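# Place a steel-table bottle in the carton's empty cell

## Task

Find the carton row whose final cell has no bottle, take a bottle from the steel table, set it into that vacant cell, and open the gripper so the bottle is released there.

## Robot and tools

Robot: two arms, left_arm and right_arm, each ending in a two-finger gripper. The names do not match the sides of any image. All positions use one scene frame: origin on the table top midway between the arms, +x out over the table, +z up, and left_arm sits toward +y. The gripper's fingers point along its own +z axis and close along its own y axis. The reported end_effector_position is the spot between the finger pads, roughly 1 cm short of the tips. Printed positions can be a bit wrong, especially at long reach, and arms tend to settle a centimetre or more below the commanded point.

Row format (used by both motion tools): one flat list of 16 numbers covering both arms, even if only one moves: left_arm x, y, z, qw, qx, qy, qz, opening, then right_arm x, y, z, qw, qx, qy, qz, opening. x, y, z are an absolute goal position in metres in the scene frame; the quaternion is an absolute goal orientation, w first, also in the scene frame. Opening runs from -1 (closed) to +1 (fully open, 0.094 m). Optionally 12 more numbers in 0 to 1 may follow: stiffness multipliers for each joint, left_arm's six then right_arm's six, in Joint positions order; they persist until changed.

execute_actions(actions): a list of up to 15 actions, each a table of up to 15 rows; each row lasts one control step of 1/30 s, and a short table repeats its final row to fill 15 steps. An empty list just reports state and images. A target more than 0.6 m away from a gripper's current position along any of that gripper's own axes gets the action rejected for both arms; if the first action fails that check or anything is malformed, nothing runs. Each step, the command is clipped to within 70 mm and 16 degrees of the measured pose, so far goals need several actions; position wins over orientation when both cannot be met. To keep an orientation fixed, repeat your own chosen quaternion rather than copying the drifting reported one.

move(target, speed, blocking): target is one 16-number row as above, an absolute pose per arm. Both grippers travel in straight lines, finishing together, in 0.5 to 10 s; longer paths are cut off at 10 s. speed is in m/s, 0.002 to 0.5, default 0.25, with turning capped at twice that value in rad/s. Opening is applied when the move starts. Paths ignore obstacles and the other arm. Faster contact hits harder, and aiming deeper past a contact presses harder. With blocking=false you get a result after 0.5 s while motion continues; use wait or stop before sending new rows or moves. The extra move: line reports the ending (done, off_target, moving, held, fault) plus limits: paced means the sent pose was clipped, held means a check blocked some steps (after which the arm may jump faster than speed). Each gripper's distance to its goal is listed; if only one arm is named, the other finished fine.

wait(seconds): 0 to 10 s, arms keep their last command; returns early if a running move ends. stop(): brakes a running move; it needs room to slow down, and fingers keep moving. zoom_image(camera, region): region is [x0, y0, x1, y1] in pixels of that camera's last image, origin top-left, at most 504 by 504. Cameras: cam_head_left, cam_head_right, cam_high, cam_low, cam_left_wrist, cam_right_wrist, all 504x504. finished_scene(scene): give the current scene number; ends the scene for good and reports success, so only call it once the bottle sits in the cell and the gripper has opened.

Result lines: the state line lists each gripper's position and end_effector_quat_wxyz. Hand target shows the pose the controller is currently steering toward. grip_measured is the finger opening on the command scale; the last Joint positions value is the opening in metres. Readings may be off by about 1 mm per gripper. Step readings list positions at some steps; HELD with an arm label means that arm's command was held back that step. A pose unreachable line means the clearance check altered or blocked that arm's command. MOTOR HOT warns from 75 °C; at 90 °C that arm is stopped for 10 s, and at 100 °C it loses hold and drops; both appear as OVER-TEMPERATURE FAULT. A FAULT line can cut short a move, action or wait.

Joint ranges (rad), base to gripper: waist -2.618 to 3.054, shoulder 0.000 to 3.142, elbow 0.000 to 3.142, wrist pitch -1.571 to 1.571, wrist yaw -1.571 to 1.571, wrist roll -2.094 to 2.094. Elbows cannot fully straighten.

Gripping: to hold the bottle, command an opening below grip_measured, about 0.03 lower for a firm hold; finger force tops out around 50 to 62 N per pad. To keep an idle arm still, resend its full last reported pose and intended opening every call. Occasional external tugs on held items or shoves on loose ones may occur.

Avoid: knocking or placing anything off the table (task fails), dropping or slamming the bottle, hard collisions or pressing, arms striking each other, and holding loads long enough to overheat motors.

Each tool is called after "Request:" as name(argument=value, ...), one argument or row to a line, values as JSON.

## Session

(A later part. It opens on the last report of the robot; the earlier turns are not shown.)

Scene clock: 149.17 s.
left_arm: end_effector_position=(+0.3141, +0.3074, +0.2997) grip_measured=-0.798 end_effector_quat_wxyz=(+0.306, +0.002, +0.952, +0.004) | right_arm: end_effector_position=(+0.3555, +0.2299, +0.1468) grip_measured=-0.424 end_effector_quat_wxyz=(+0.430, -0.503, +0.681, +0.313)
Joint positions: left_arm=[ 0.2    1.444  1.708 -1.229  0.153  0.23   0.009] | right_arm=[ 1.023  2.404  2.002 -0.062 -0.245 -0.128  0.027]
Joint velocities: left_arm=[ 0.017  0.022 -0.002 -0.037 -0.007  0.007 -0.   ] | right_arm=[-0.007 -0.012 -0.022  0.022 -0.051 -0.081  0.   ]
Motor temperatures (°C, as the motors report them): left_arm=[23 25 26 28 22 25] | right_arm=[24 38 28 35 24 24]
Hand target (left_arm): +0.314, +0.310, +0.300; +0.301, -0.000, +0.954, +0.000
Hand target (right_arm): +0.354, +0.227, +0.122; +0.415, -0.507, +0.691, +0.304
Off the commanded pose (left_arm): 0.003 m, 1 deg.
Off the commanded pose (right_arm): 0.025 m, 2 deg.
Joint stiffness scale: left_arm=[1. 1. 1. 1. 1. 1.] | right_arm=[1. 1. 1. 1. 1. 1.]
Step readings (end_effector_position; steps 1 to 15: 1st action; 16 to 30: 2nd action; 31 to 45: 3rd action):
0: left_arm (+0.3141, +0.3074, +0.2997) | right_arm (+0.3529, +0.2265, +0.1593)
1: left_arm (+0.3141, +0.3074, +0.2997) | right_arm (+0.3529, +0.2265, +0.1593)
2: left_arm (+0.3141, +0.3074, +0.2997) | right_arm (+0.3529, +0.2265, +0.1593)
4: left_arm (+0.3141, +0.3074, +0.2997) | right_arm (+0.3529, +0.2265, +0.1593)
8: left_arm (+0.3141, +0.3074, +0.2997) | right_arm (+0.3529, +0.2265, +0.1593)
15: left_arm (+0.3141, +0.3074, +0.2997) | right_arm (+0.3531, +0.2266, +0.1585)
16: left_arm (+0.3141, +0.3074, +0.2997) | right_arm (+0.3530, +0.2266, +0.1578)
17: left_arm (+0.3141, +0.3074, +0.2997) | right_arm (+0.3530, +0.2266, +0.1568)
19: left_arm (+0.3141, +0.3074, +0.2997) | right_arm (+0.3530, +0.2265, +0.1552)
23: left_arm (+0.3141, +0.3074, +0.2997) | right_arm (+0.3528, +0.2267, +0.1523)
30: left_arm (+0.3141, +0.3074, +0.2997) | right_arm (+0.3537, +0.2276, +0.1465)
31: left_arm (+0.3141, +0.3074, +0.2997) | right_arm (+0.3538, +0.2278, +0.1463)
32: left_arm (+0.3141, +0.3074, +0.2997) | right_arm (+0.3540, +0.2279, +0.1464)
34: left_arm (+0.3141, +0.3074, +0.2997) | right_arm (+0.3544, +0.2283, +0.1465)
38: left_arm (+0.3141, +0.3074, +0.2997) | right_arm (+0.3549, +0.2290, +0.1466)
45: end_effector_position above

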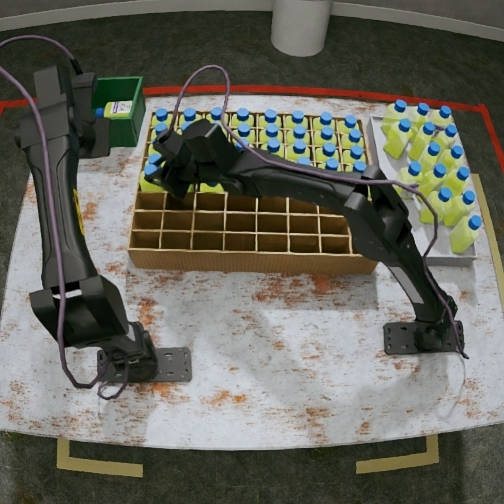

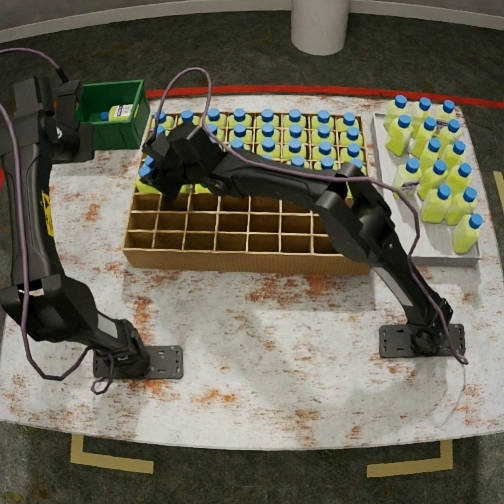

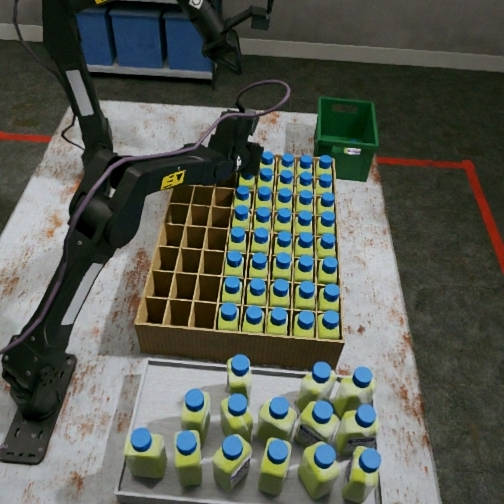

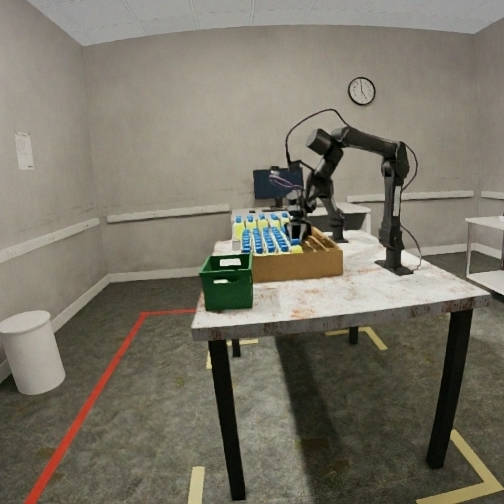

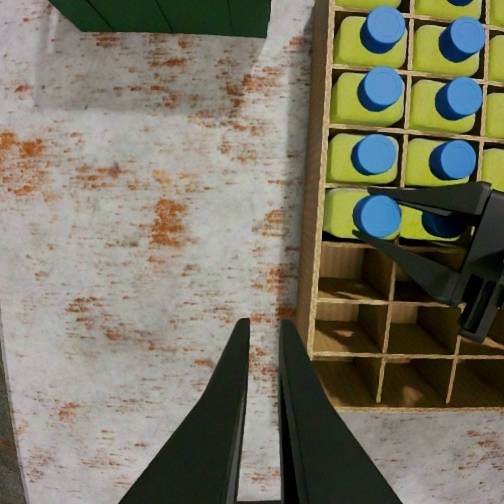

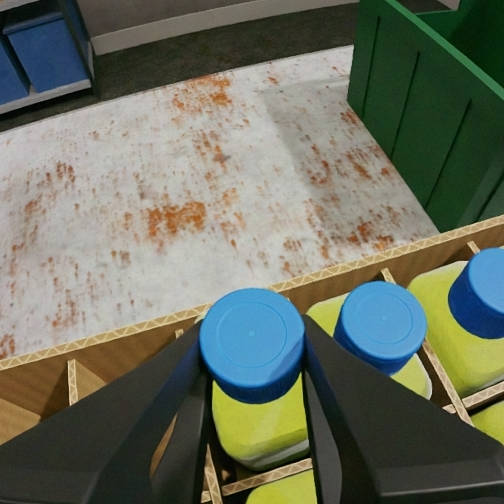

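Request:
move(
  target=[0.314,0.31,0.3, 0.3007,0,0.9537,0, -0.8, 0.354,0.2275,0.152, 0.3848,-0.5196,0.7087,0.2822, -0.47],
  speed=0.04,
)

Scene clock: 158.00 s.
left_arm: end_effector_position=(+0.3141, +0.3074, +0.2997) grip_measured=-0.798 end_effector_quat_wxyz=(+0.306, +0.002, +0.952, +0.004) | right_arm: end_effector_position=(+0.3529, +0.2302, +0.1466) grip_measured=-0.424 end_effector_quat_wxyz=(+0.388, -0.517, +0.704, +0.294)
Joint positions: left_arm=[ 0.2    1.444  1.708 -1.229  0.153  0.23   0.009] | right_arm=[ 1.028  2.455  2.184 -0.301 -0.241 -0.137  0.027]
Joint velocities: left_arm=[-0.022 -0.007  0.007 -0.007 -0.066 -0.095 -0.001] | right_arm=[ 0.002  0.007  0.017  0.051 -0.022 -0.007 -0.001]
Motor temperatures (°C, as the motors report them): left_arm=[23 25 26 28 22 25] | right_arm=[24 37 28 35 24 24]
Hand target (left_arm): +0.314, +0.310, +0.300; +0.301, -0.000, +0.954, +0.000
Hand target (right_arm): +0.354, +0.227, +0.152; +0.386, -0.518, +0.709, +0.283
Off the commanded pose (left_arm): 0.003 m, 1 deg.
Off the commanded pose (right_arm): 0.006 m, 2 deg.
Joint stiffness scale: left_arm=[1. 1. 1. 1. 1. 1.] | right_arm=[1. 1. 1. 1. 1. 1.]
move: done

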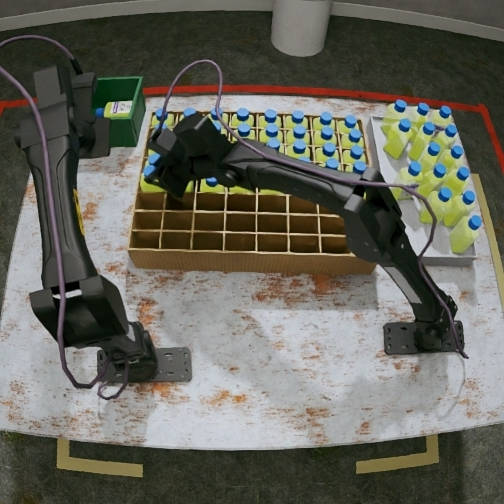

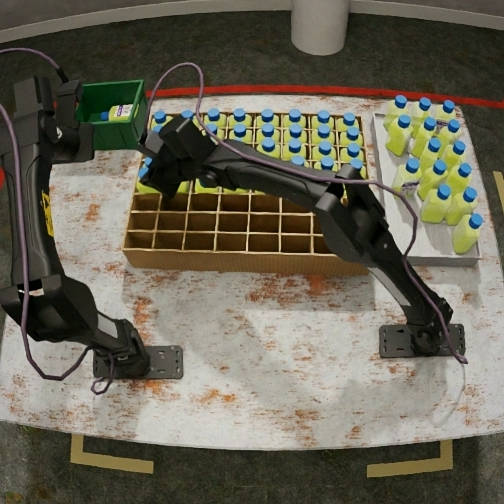

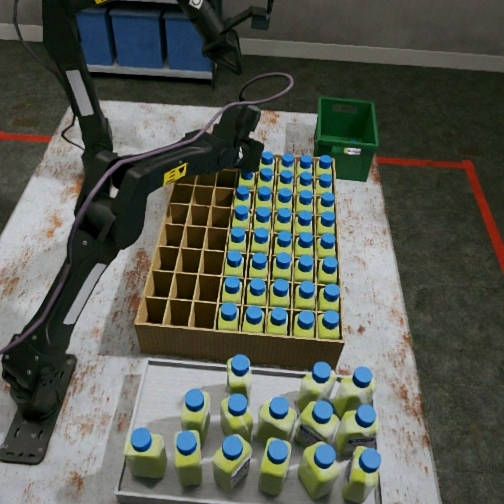

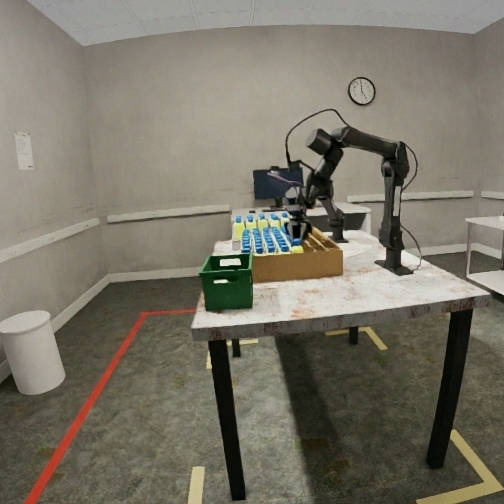

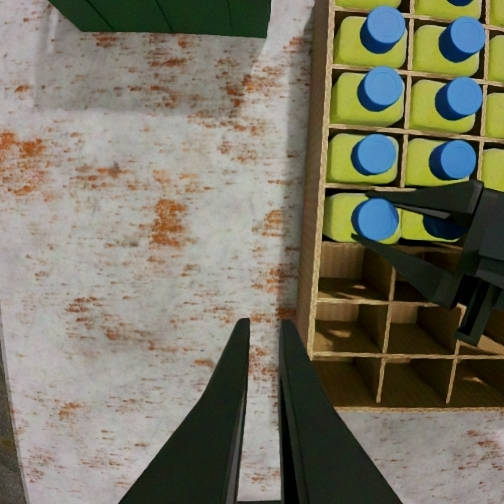

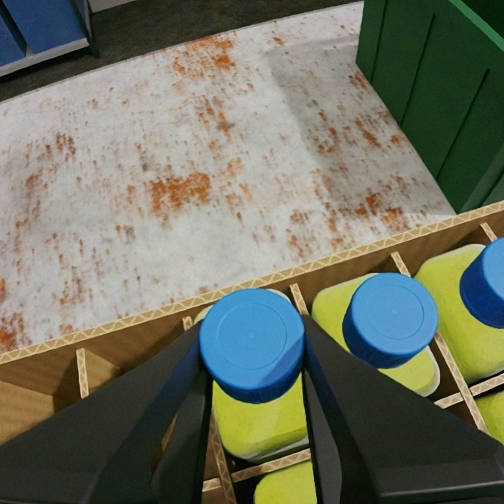

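Request:
execute_actions(
  actions=[
    [[0.314,0.31,0.3,0.3007,0,0.9537,0,-0.8,0.354,0.2275,0.151,0.3848,-0.5196,0.7087,0.2822,-0.47],[0.314,0.31,0.3,0.3007,0,0.9537,0,-0.8,0.354,0.2275,0.150,0.3848,-0.5196,0.7087,0.2822,-0.47],[0.314,0.31,0.3,0.3007,0,0.9537,0,-0.8,0.354,0.2275,0.149,0.3848,-0.5196,0.7087,0.2822,-0.47],[0.314,0.31,0.3,0.3007,0,0.9537,0,-0.8,0.354,0.2275,0.148,0.3848,-0.5196,0.7087,0.2822,-0.47],[0.314,0.31,0.3,0.3007,0,0.9537,0,-0.8,0.354,0.2275,0.147,0.3848,-0.5196,0.7087,0.2822,-0.47],[0.314,0.31,0.3,0.3007,0,0.9537,0,-0.8,0.354,0.2275,0.146,0.3848,-0.5196,0.7087,0.2822,-0.47],[0.314,0.31,0.3,0.3007,0,0.9537,0,-0.8,0.354,0.2275,0.145,0.3848,-0.5196,0.7087,0.2822,-0.47],[0.314,0.31,0.3,0.3007,0,0.9537,0,-0.8,0.354,0.2275,0.144,0.3848,-0.5196,0.7087,0.2822,-0.47],[0.314,0.31,0.3,0.3007,0,0.9537,0,-0.8,0.354,0.2275,0.143,0.3848,-0.5196,0.7087,0.2822,-0.47],[0.314,0.31,0.3,0.3007,0,0.9537,0,-0.8,0.354,0.2275,0.142,0.3848,-0.5196,0.7087,0.2822,-0.47],[0.314,0.31,0.3,0.3007,0,0.9537,0,-0.8,0.354,0.2275,0.141,0.3848,-0.5196,0.7087,0.2822,-0.47],[0.314,0.31,0.3,0.3007,0,0.9537,0,-0.8,0.354,0.2275,0.140,0.3848,-0.5196,0.7087,0.2822,-0.47],[0.314,0.31,0.3,0.3007,0,0.9537,0,-0.8,0.354,0.2275,0.139,0.3848,-0.5196,0.7087,0.2822,-0.47],[0.314,0.31,0.3,0.3007,0,0.9537,0,-0.8,0.354,0.2275,0.138,0.3848,-0.5196,0.7087,0.2822,-0.47],[0.314,0.31,0.3,0.3007,0,0.9537,0,-0.8,0.354,0.2275,0.137,0.3848,-0.5196,0.7087,0.2822,-0.47]],
    [[0.314,0.31,0.3,0.3007,0,0.9537,0,-0.8,0.354,0.2275,0.136,0.3848,-0.5196,0.7087,0.2822,-0.47],[0.314,0.31,0.3,0.3007,0,0.9537,0,-0.8,0.354,0.2275,0.135,0.3848,-0.5196,0.7087,0.2822,-0.47],[0.314,0.31,0.3,0.3007,0,0.9537,0,-0.8,0.354,0.2275,0.134,0.3848,-0.5196,0.7087,0.2822,-0.47],[0.314,0.31,0.3,0.3007,0,0.9537,0,-0.8,0.354,0.2275,0.133,0.3848,-0.5196,0.7087,0.2822,-0.47],[0.314,0.31,0.3,0.3007,0,0.9537,0,-0.8,0.354,0.2275,0.132,0.3848,-0.5196,0.7087,0.2822,-0.47],[0.314,0.31,0.3,0.3007,0,0.9537,0,-0.8,0.354,0.2275,0.131,0.3848,-0.5196,0.7087,0.2822,-0.47],[0.314,0.31,0.3,0.3007,0,0.9537,0,-0.8,0.354,0.2275,0.130,0.3848,-0.5196,0.7087,0.2822,-0.47],[0.314,0.31,0.3,0.3007,0,0.9537,0,-0.8,0.354,0.2275,0.129,0.3848,-0.5196,0.7087,0.2822,-0.47],[0.314,0.31,0.3,0.3007,0,0.9537,0,-0.8,0.354,0.2275,0.128,0.3848,-0.5196,0.7087,0.2822,-0.47]],
  ],
)

Request:
zoom_image(
  camera="cam_low",
  region=[225, 180, 355, 280],
)

Scene clock: 160.97 s.
left_arm: end_effector_position=(+0.3141, +0.3074, +0.2997) grip_measured=-0.798 end_effector_quat_wxyz=(+0.306, +0.002, +0.952, +0.004) | right_arm: end_effector_position=(+0.3539, +0.2315, +0.1428) grip_measured=-0.424 end_effector_quat_wxyz=(+0.393, -0.517, +0.701, +0.295)
Joint positions: left_arm=[ 0.2    1.444  1.708 -1.229  0.153  0.23   0.009] | right_arm=[ 1.028  2.457  2.165 -0.27  -0.24  -0.141  0.027]
Joint velocities: left_arm=[-0.002 -0.007 -0.007 -0.022  0.022  0.051 -0.001] | right_arm=[-0.017  0.012  0.017  0.022 -0.037 -0.066 -0.   ]
Motor temperatures (°C, as the motors report them): left_arm=[23 25 26 28 22 25] | right_arm=[24 37 28 35 24 24]
Hand target (left_arm): +0.314, +0.310, +0.300; +0.301, -0.000, +0.954, +0.000
Hand target (right_arm): +0.354, +0.228, +0.128; +0.385, -0.520, +0.709, +0.282
Off the commanded pose (left_arm): 0.003 m, 1 deg.
Off the commanded pose (right_arm): 0.015 m, 2 deg.
Joint stiffness scale: left_arm=[1. 1. 1. 1. 1. 1.] | right_arm=[1. 1. 1. 1. 1. 1.]
Step readings (end_effector_position; steps 1 to 15: 1st action; 16 to 30: 2nd action):
0: left_arm (+0.3141, +0.3074, +0.2997) | right_arm (+0.3529, +0.2302, +0.1467)
1: left_arm (+0.3141, +0.3074, +0.2997) | right_arm (+0.3529, +0.2302, +0.1467)
2: left_arm (+0.3141, +0.3074, +0.2997) | right_arm (+0.3529, +0.2302, +0.1467)
4: left_arm (+0.3141, +0.3074, +0.2997) | right_arm (+0.3529, +0.2302, +0.1467)
8: left_arm (+0.3141, +0.3074, +0.2997) | right_arm (+0.3529, +0.2302, +0.1467)
15: left_arm (+0.3141, +0.3074, +0.2997) | right_arm (+0.3530, +0.2304, +0.1470)
16: left_arm (+0.3141, +0.3074, +0.2997) | right_arm (+0.3530, +0.2305, +0.1471)
17: left_arm (+0.3141, +0.3074, +0.2997) | right_arm (+0.3531, +0.2306, +0.1465)
19: left_arm (+0.3141, +0.3074, +0.2997) | right_arm (+0.3533, +0.2309, +0.1457)
23: left_arm (+0.3141, +0.3074, +0.2997) | right_arm (+0.3534, +0.2311, +0.1429)
30: end_effector_position above

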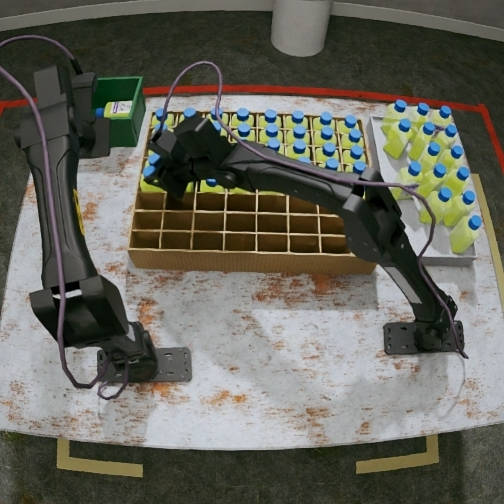

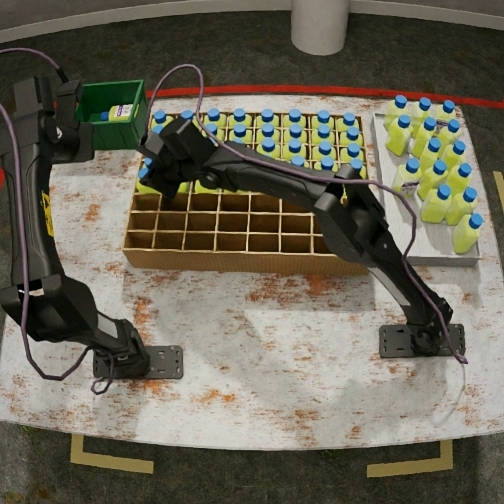

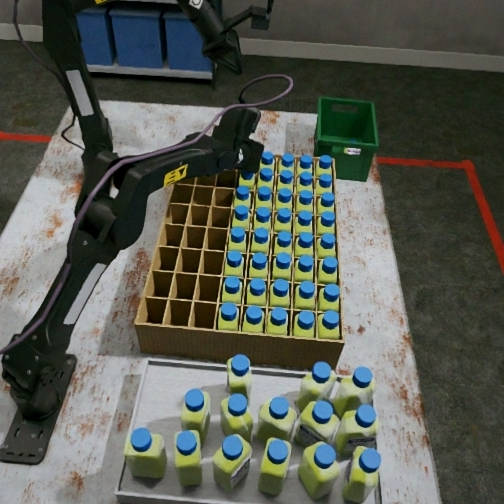

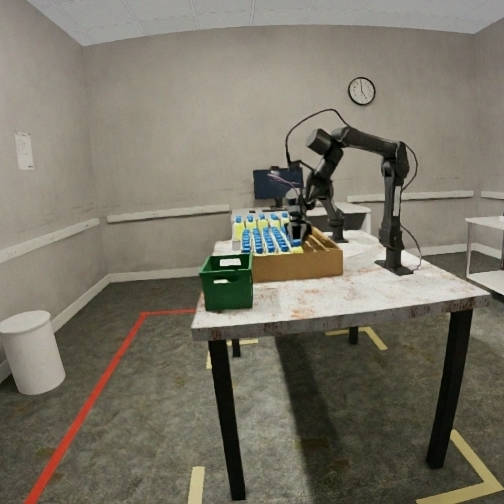

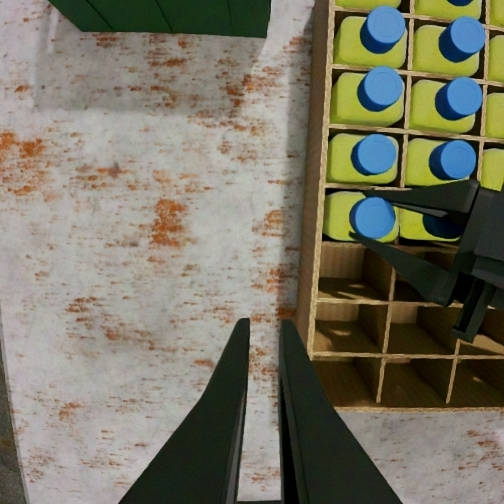

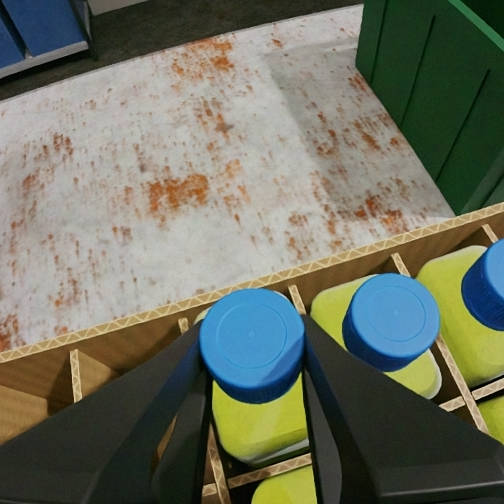

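Region (225, 180, 355, 280) of cam_low's 504x504 image, scaled by 3.877, with more detail than that image has; it fills the top 388 rows of this view, and the rest is white.

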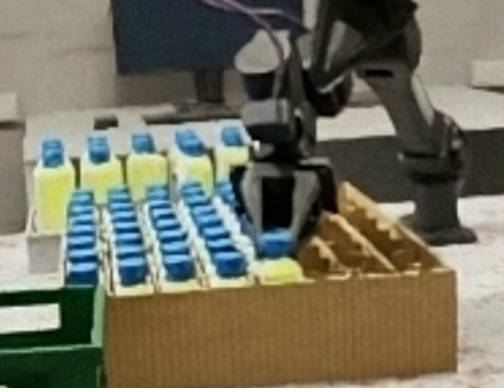

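Request:
execute_actions(
  actions=[
    [[0.314,0.31,0.3,0.3007,0,0.9537,0,-0.8,0.354,0.2275,0.127,0.3848,-0.5196,0.7087,0.2822,-0.47],[0.314,0.31,0.3,0.3007,0,0.9537,0,-0.8,0.354,0.2275,0.126,0.3848,-0.5196,0.7087,0.2822,-0.47],[0.314,0.31,0.3,0.3007,0,0.9537,0,-0.8,0.354,0.2275,0.125,0.3848,-0.5196,0.7087,0.2822,-0.47],[0.314,0.31,0.3,0.3007,0,0.9537,0,-0.8,0.354,0.2275,0.124,0.3848,-0.5196,0.7087,0.2822,-0.47],[0.314,0.31,0.3,0.3007,0,0.9537,0,-0.8,0.354,0.2275,0.123,0.3848,-0.5196,0.7087,0.2822,-0.47],[0.314,0.31,0.3,0.3007,0,0.9537,0,-0.8,0.354,0.2275,0.122,0.3848,-0.5196,0.7087,0.2822,-0.47],[0.314,0.31,0.3,0.3007,0,0.9537,0,-0.8,0.354,0.2275,0.121,0.3848,-0.5196,0.7087,0.2822,-0.47],[0.314,0.31,0.3,0.3007,0,0.9537,0,-0.8,0.354,0.2275,0.120,0.3848,-0.5196,0.7087,0.2822,-0.47],[0.314,0.31,0.3,0.3007,0,0.9537,0,-0.8,0.354,0.2275,0.119,0.3848,-0.5196,0.7087,0.2822,-0.47],[0.314,0.31,0.3,0.3007,0,0.9537,0,-0.8,0.354,0.2275,0.118,0.3848,-0.5196,0.7087,0.2822,-0.47]],
  ],
)

Request:
zoom_image(
  camera="cam_left_wrist",
  region=[295, 130, 504, 290],
)

Scene clock: 162.63 s.
left_arm: end_effector_position=(+0.3141, +0.3074, +0.2997) grip_measured=-0.798 end_effector_quat_wxyz=(+0.306, +0.002, +0.952, +0.004) | right_arm: end_effector_position=(+0.3562, +0.2336, +0.1425) grip_measured=-0.424 end_effector_quat_wxyz=(+0.405, -0.516, +0.694, +0.296)
Joint positions: left_arm=[ 0.2    1.444  1.708 -1.229  0.153  0.23   0.009] | right_arm=[ 1.028  2.457  2.144 -0.223 -0.236 -0.148  0.027]
Joint velocities: left_arm=[ 0.002  0.007  0.007  0.066 -0.051  0.022 -0.   ] | right_arm=[-0.007 -0.012  0.002 -0.007  0.022 -0.037 -0.   ]
Motor temperatures (°C, as the motors report them): left_arm=[23 25 26 28 22 25] | right_arm=[24 37 28 35 24 24]
Hand target (left_arm): +0.314, +0.310, +0.300; +0.301, -0.000, +0.954, +0.000
Hand target (right_arm): +0.354, +0.228, +0.118; +0.385, -0.520, +0.709, +0.282
Off the commanded pose (left_arm): 0.003 m, 1 deg.
Off the commanded pose (right_arm): 0.025 m, 3 deg.
Joint stiffness scale: left_arm=[1. 1. 1. 1. 1. 1.] | right_arm=[1. 1. 1. 1. 1. 1.]
Step readings (end_effector_position):
0: left_arm (+0.3141, +0.3074, +0.2997) | right_arm (+0.3539, +0.2315, +0.1428)
1: left_arm (+0.3141, +0.3074, +0.2997) | right_arm (+0.3540, +0.2316, +0.1429)
2: left_arm (+0.3141, +0.3074, +0.2997) | right_arm (+0.3540, +0.2316, +0.1430)
4: left_arm (+0.3141, +0.3074, +0.2997) | right_arm (+0.3542, +0.2317, +0.1423)
8: left_arm (+0.3141, +0.3074, +0.2997) | right_arm (+0.3552, +0.2325, +0.1421)
15: end_effector_position above

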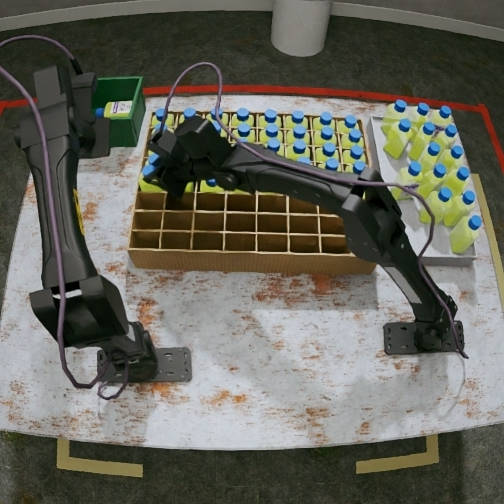

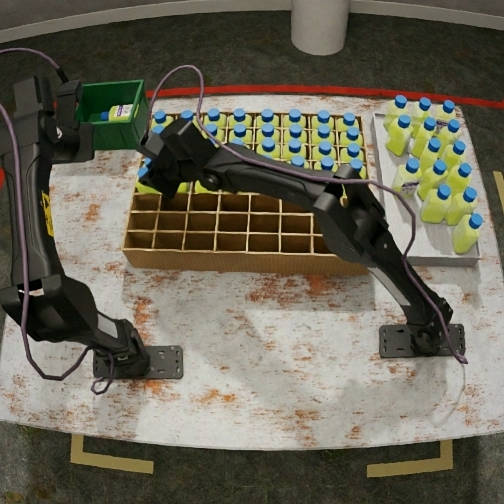

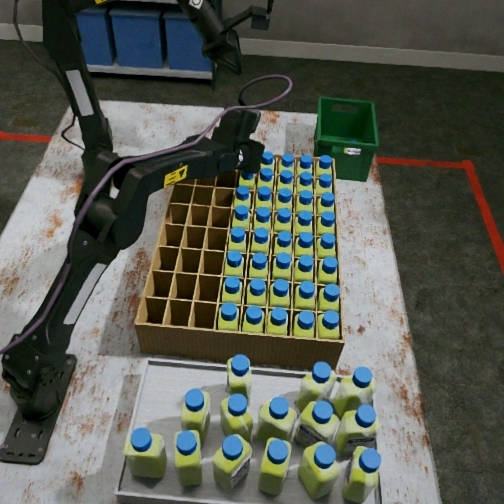

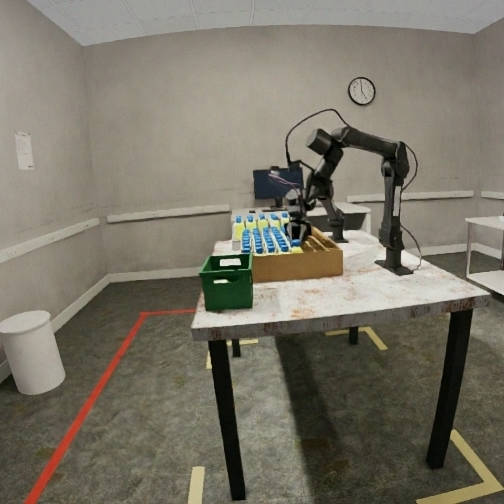

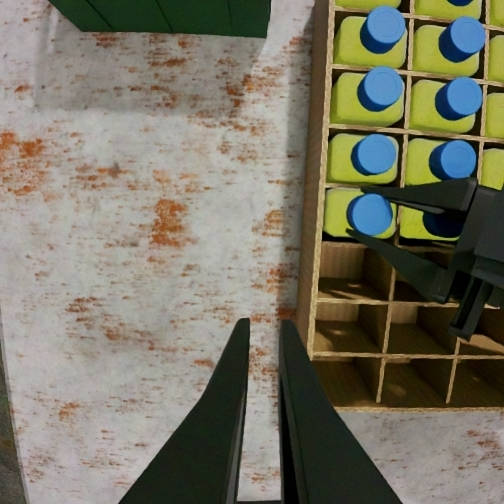

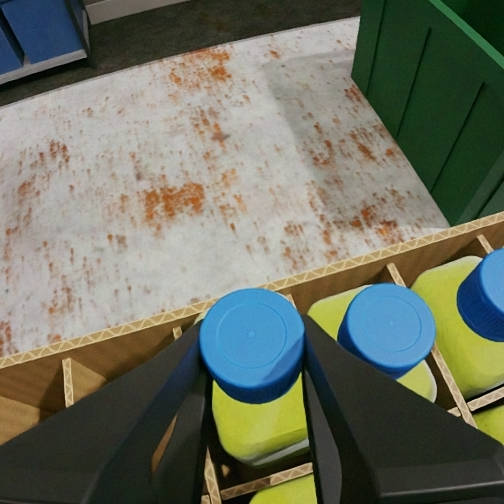

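Region (295, 130, 504, 290) of cam_left_wrist's 504x504 image, scaled by 2.411, with more detail than that image has; it fills the top 386 rows of this view, and the rest is white.

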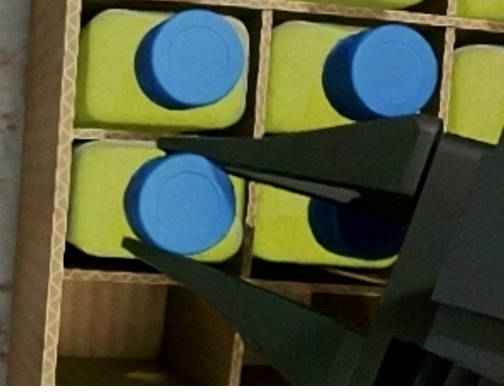

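Request:
move(
  target=[0.314,0.31,0.3, 0.3007,0,0.9537,0, -0.8, 0.354,0.226,0.25, 0.4451,-0.4931,0.6725,0.3263, -0.47],
  speed=0.05,
)

Request:
zoom_image(
  camera="cam_low",
  region=[225, 180, 355, 280],
)

Scene clock: 167.80 s.
left_arm: end_effector_position=(+0.3141, +0.3074, +0.2997) grip_measured=-0.798 end_effector_quat_wxyz=(+0.306, +0.002, +0.952, +0.004) | right_arm: end_effector_position=(+0.3500, +0.2255, +0.2005) grip_measured=-0.424 end_effector_quat_wxyz=(+0.413, -0.505, +0.693, +0.308)
Joint positions: left_arm=[ 0.2    1.444  1.708 -1.229  0.153  0.23   0.009] | right_arm=[ 1.028  2.378  2.205 -0.332 -0.24  -0.121  0.027]
Joint velocities: left_arm=[-0.012 -0.002 -0.017  0.037 -0.007  0.037  0.   ] | right_arm=[ 0.002 -0.002 -0.002 -0.051  0.022  0.037 -0.001]
Motor temperatures (°C, as the motors report them): left_arm=[23 25 26 28 22 25] | right_arm=[24 38 28 35 24 24]
Hand target (left_arm): +0.314, +0.310, +0.300; +0.301, -0.000, +0.954, +0.000
Hand target (right_arm): +0.352, +0.223, +0.250; +0.445, -0.494, +0.672, +0.326
Off the commanded pose (left_arm): 0.003 m, 1 deg.
Off the commanded pose (right_arm): 0.050 m, 5 deg.
Joint stiffness scale: left_arm=[1. 1. 1. 1. 1. 1.] | right_arm=[1. 1. 1. 1. 1. 1.]
move: off_target (right_arm)

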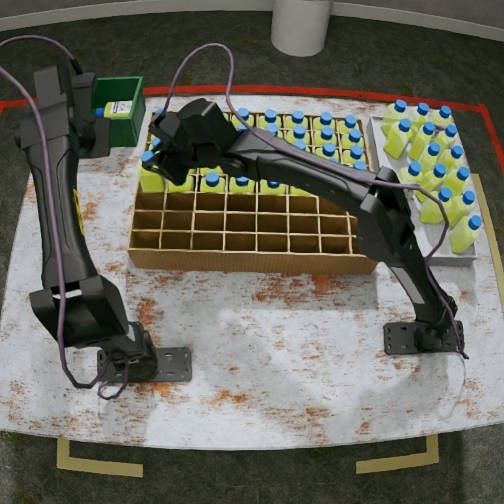

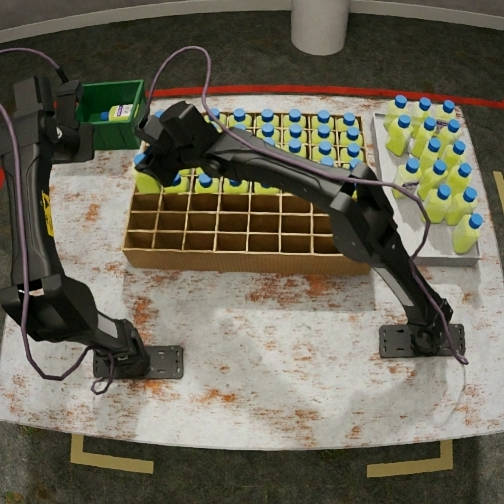

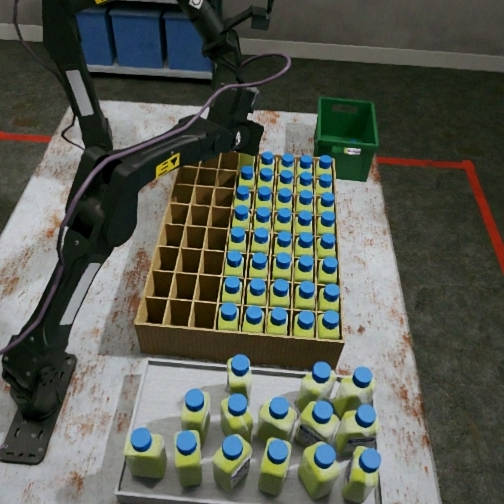

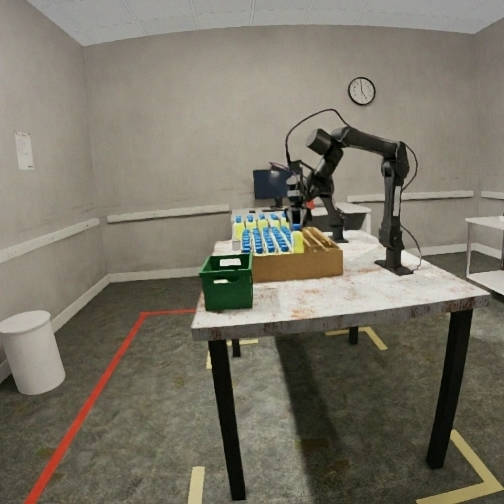

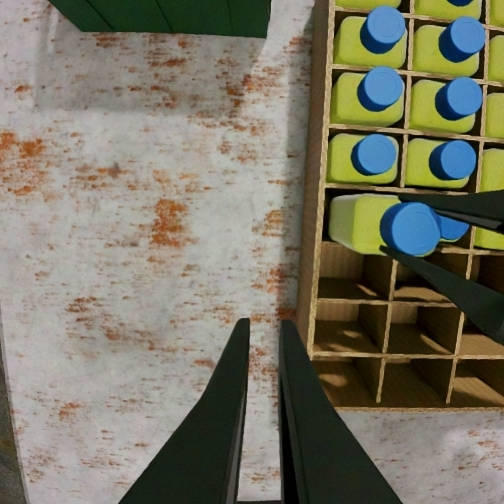

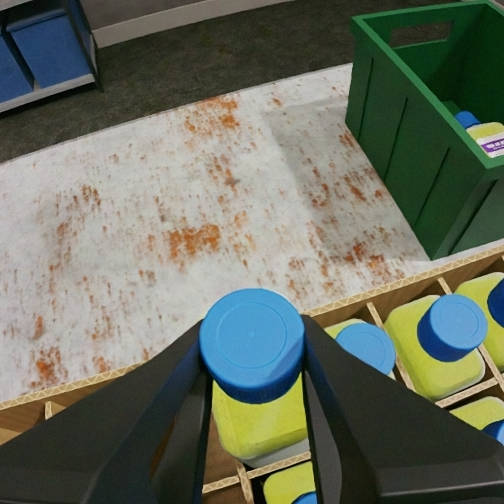

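Region (225, 180, 355, 280) of cam_low's 504x504 image, scaled by 3.877, with more detail than that image has; it fills the top 388 rows of this view, and the rest is white.

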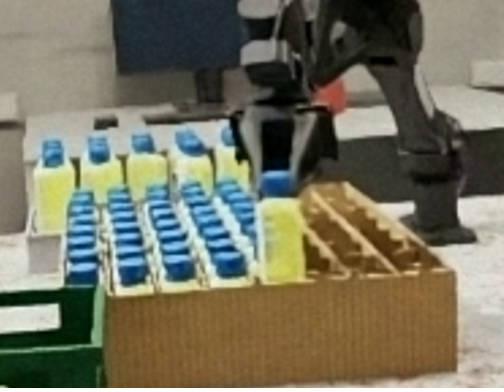

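Request:
move(
  target=[0.314,0.31,0.3, 0.3007,0,0.9537,0, -0.8, 0.353,0.226,0.272, 0.4451,-0.4931,0.6725,0.3263, -0.47],
  speed=0.05,
)

Scene clock: 170.33 s.
left_arm: end_effector_position=(+0.3141, +0.3074, +0.2997) grip_measured=-0.798 end_effector_quat_wxyz=(+0.306, +0.002, +0.952, +0.004) | right_arm: end_effector_position=(+0.3490, +0.2238, +0.2439) grip_measured=-0.424 end_effector_quat_wxyz=(+0.424, -0.501, +0.686, +0.313)
Joint positions: left_arm=[ 0.2    1.444  1.708 -1.229  0.153  0.23   0.009] | right_arm=[ 1.028  2.378  2.354 -0.452 -0.24  -0.117  0.027]
Joint velocities: left_arm=[ 0.002 -0.017 -0.002  0.007 -0.022 -0.022 -0.001] | right_arm=[-0.002 -0.002 -0.017 -0.051  0.022  0.081 -0.   ]
Motor temperatures (°C, as the motors report them): left_arm=[23 25 26 28 22 25] | right_arm=[24 38 28 35 24 24]
Hand target (left_arm): +0.314, +0.310, +0.300; +0.301, -0.000, +0.954, +0.000
Hand target (right_arm): +0.351, +0.224, +0.272; +0.445, -0.494, +0.672, +0.326
Off the commanded pose (left_arm): 0.003 m, 1 deg.
Off the commanded pose (right_arm): 0.028 m, 3 deg.
Joint stiffness scale: left_arm=[1. 1. 1. 1. 1. 1.] | right_arm=[1. 1. 1. 1. 1. 1.]
move: off_target (right_arm)

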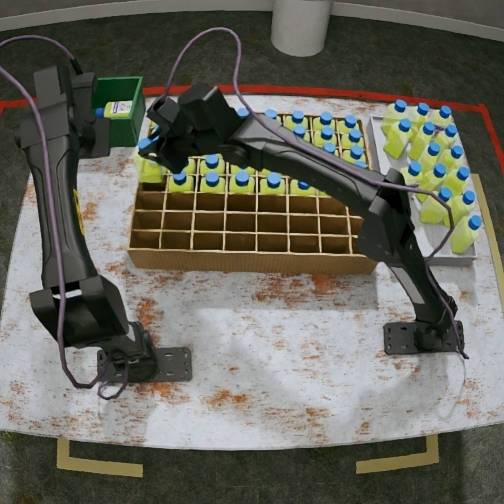

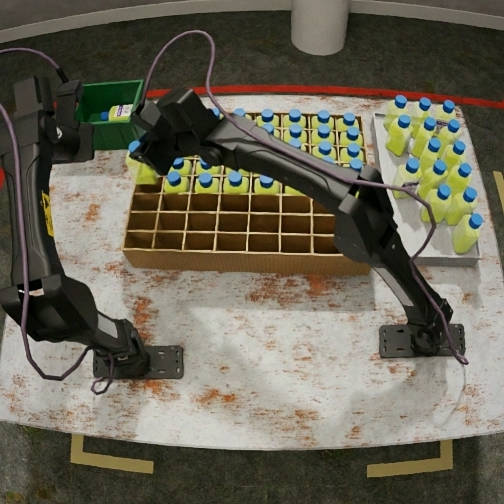

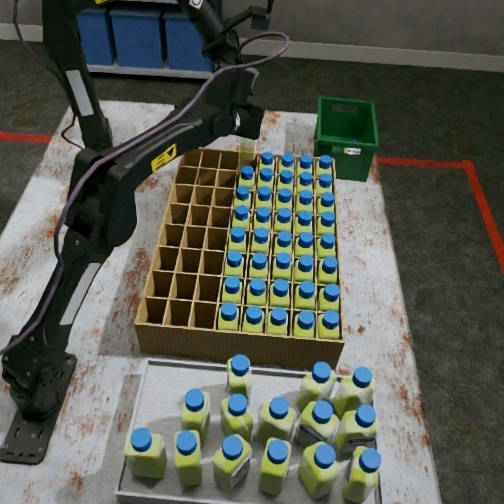

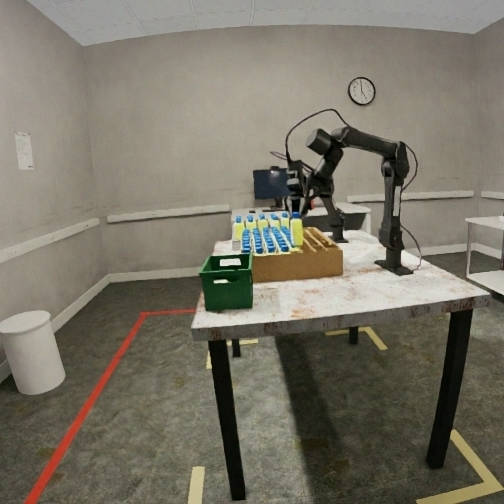

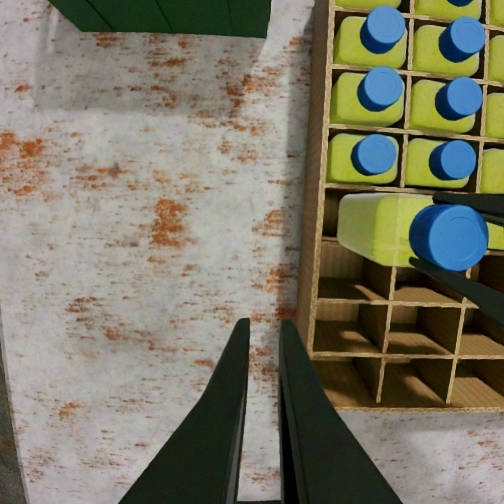

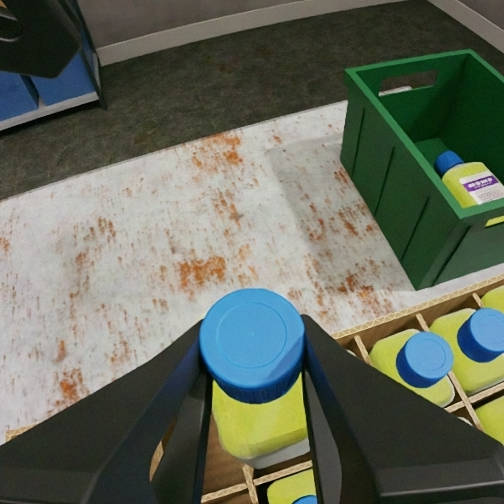

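Request:
move(
  target=[0.314,0.31,0.3, 0.3007,0,0.9537,0, -0.8, 0.310,0.229,0.262, 0.4451,-0.4931,0.6725,0.3263, -0.47],
  speed=0.06,
)

Request:
zoom_image(
  camera="cam_left_wrist",
  region=[295, 190, 504, 350],
)

Scene clock: 172.07 s.
left_arm: end_effector_position=(+0.3141, +0.3074, +0.2997) grip_measured=-0.798 end_effector_quat_wxyz=(+0.306, +0.002, +0.952, +0.004) | right_arm: end_effector_position=(+0.3102, +0.2279, +0.2251) grip_measured=-0.424 end_effector_quat_wxyz=(+0.410, -0.505, +0.692, +0.312)
Joint positions: left_arm=[ 0.2    1.444  1.708 -1.229  0.153  0.23   0.009] | right_arm=[ 1.093  2.285  2.139 -0.352 -0.193 -0.084  0.027]
Joint velocities: left_arm=[-0.002  0.002 -0.002  0.037 -0.007 -0.051 -0.   ] | right_arm=[ 0.017 -0.002 -0.002  0.007  0.095 -0.022  0.001]
Motor temperatures (°C, as the motors report them): left_arm=[23 25 26 28 22 25] | right_arm=[24 39 28 36 24 24]
Hand target (left_arm): +0.314, +0.310, +0.300; +0.301, -0.000, +0.954, +0.000
Hand target (right_arm): +0.309, +0.228, +0.262; +0.444, -0.493, +0.673, +0.327
Off the commanded pose (left_arm): 0.003 m, 1 deg.
Off the commanded pose (right_arm): 0.037 m, 5 deg.
Joint stiffness scale: left_arm=[1. 1. 1. 1. 1. 1.] | right_arm=[1. 1. 1. 1. 1. 1.]
move: off_target (right_arm)

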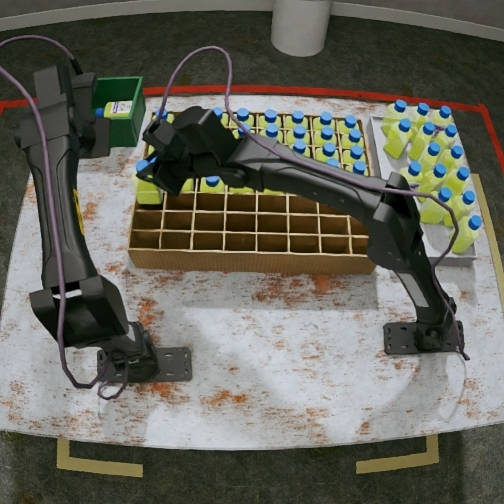

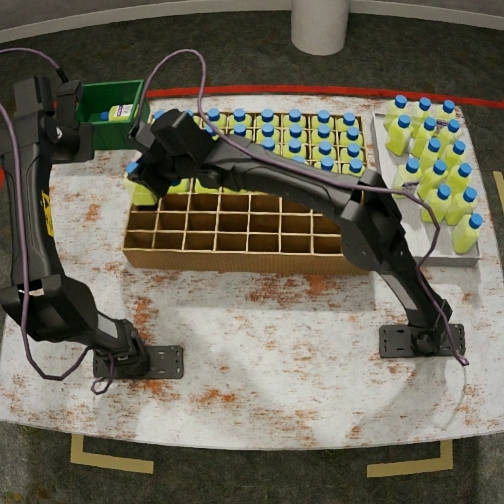

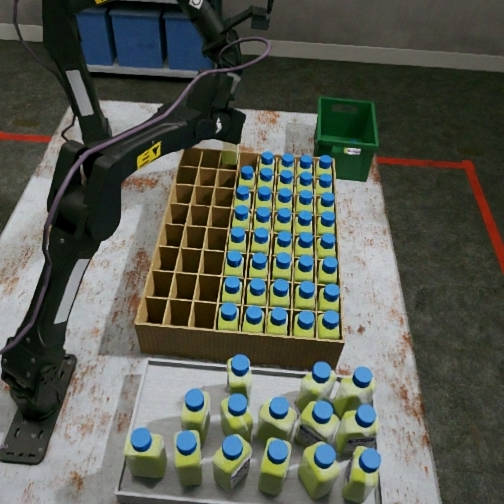

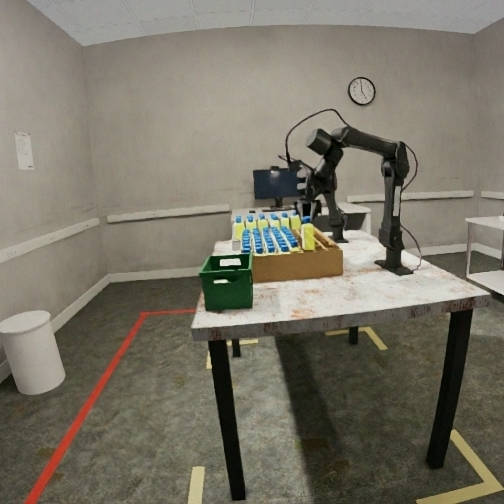

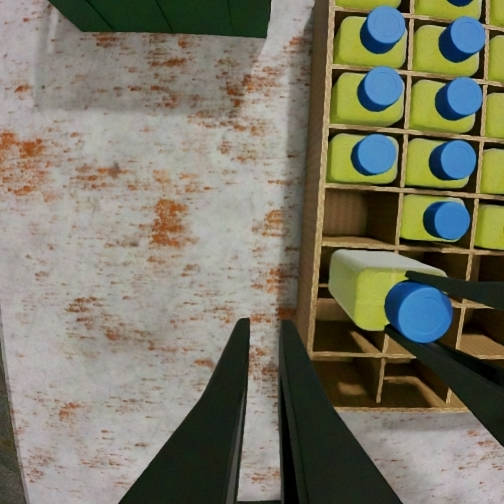

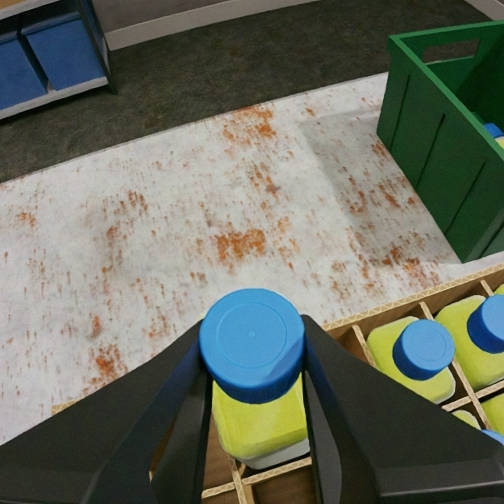

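Region (295, 190, 504, 350) of cam_left_wrist's 504x504 image, scaled by 2.411, with more detail than that image has; it fills the top 386 rows of this view, and the rest is white.

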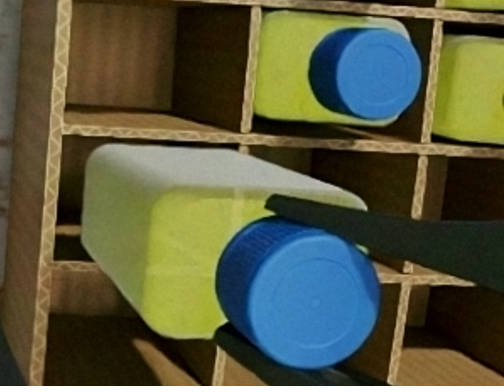

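Request:
move(
  target=[0.314,0.31,0.3, 0.3007,0,0.9537,0, -0.8, 0.310,0.233,0.258, 0.4451,-0.4931,0.6725,0.3263, -0.47],
  speed=0.03,
)

Request:
zoom_image(
  camera="cam_left_wrist",
  region=[295, 190, 504, 350],
)

Scene clock: 175.50 s.
left_arm: end_effector_position=(+0.3141, +0.3074, +0.2997) grip_measured=-0.798 end_effector_quat_wxyz=(+0.306, +0.002, +0.952, +0.004) | right_arm: end_effector_position=(+0.3115, +0.2283, +0.2266) grip_measured=-0.424 end_effector_quat_wxyz=(+0.414, -0.503, +0.691, +0.312)
Joint positions: left_arm=[ 0.2    1.444  1.708 -1.229  0.153  0.23   0.009] | right_arm=[ 1.093  2.285  2.139 -0.345 -0.188 -0.083  0.027]
Joint velocities: left_arm=[-0.012 -0.017 -0.017 -0.022  0.022 -0.066  0.   ] | right_arm=[-0.007 -0.002  0.002  0.095 -0.022  0.022 -0.001]
Motor temperatures (°C, as the motors report them): left_arm=[23 25 26 29 22 25] | right_arm=[24 39 28 36 24 24]
Hand target (left_arm): +0.314, +0.310, +0.300; +0.301, -0.000, +0.954, +0.000
Hand target (right_arm): +0.309, +0.231, +0.258; +0.444, -0.494, +0.673, +0.326
Off the commanded pose (left_arm): 0.003 m, 1 deg.
Off the commanded pose (right_arm): 0.032 m, 5 deg.
Joint stiffness scale: left_arm=[1. 1. 1. 1. 1. 1.] | right_arm=[1. 1. 1. 1. 1. 1.]
move: off_target (right_arm)

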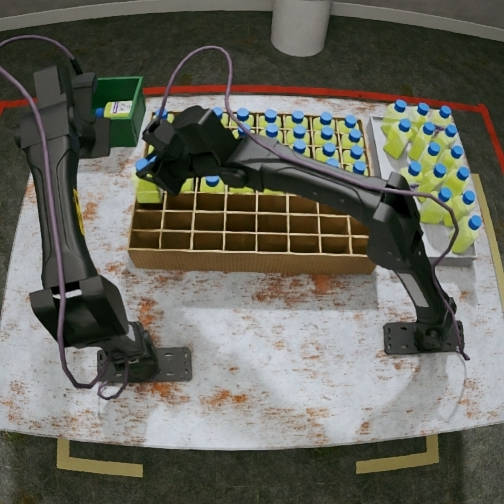

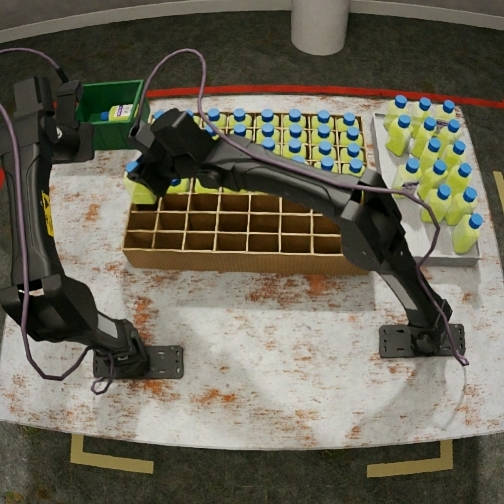

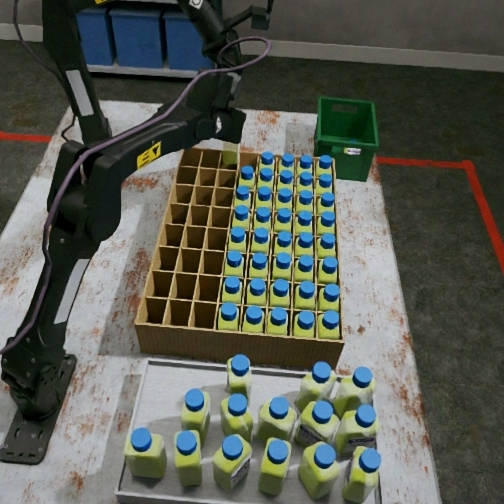

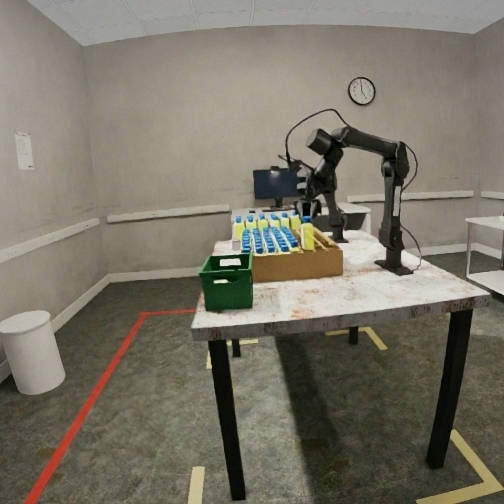

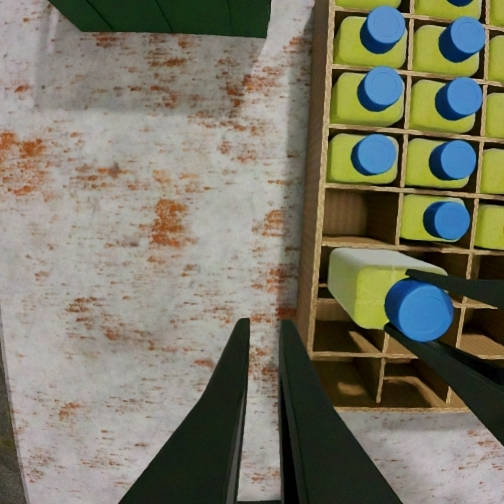

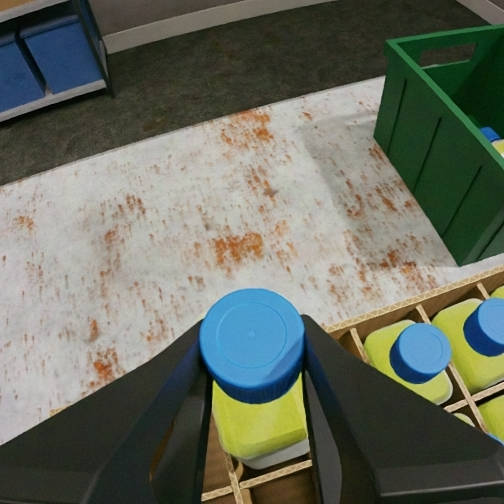

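Region (295, 190, 504, 350) of cam_left_wrist's 504x504 image, scaled by 2.411, with more detail than that image has; it fills the top 386 rows of this view, and the rest is white.

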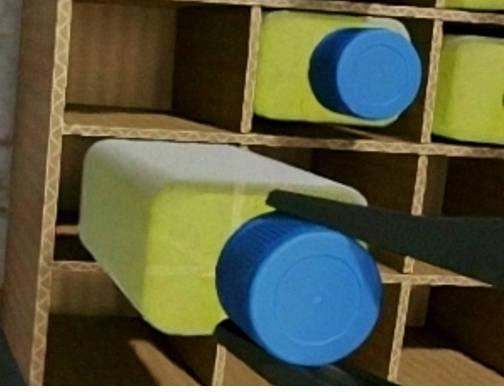

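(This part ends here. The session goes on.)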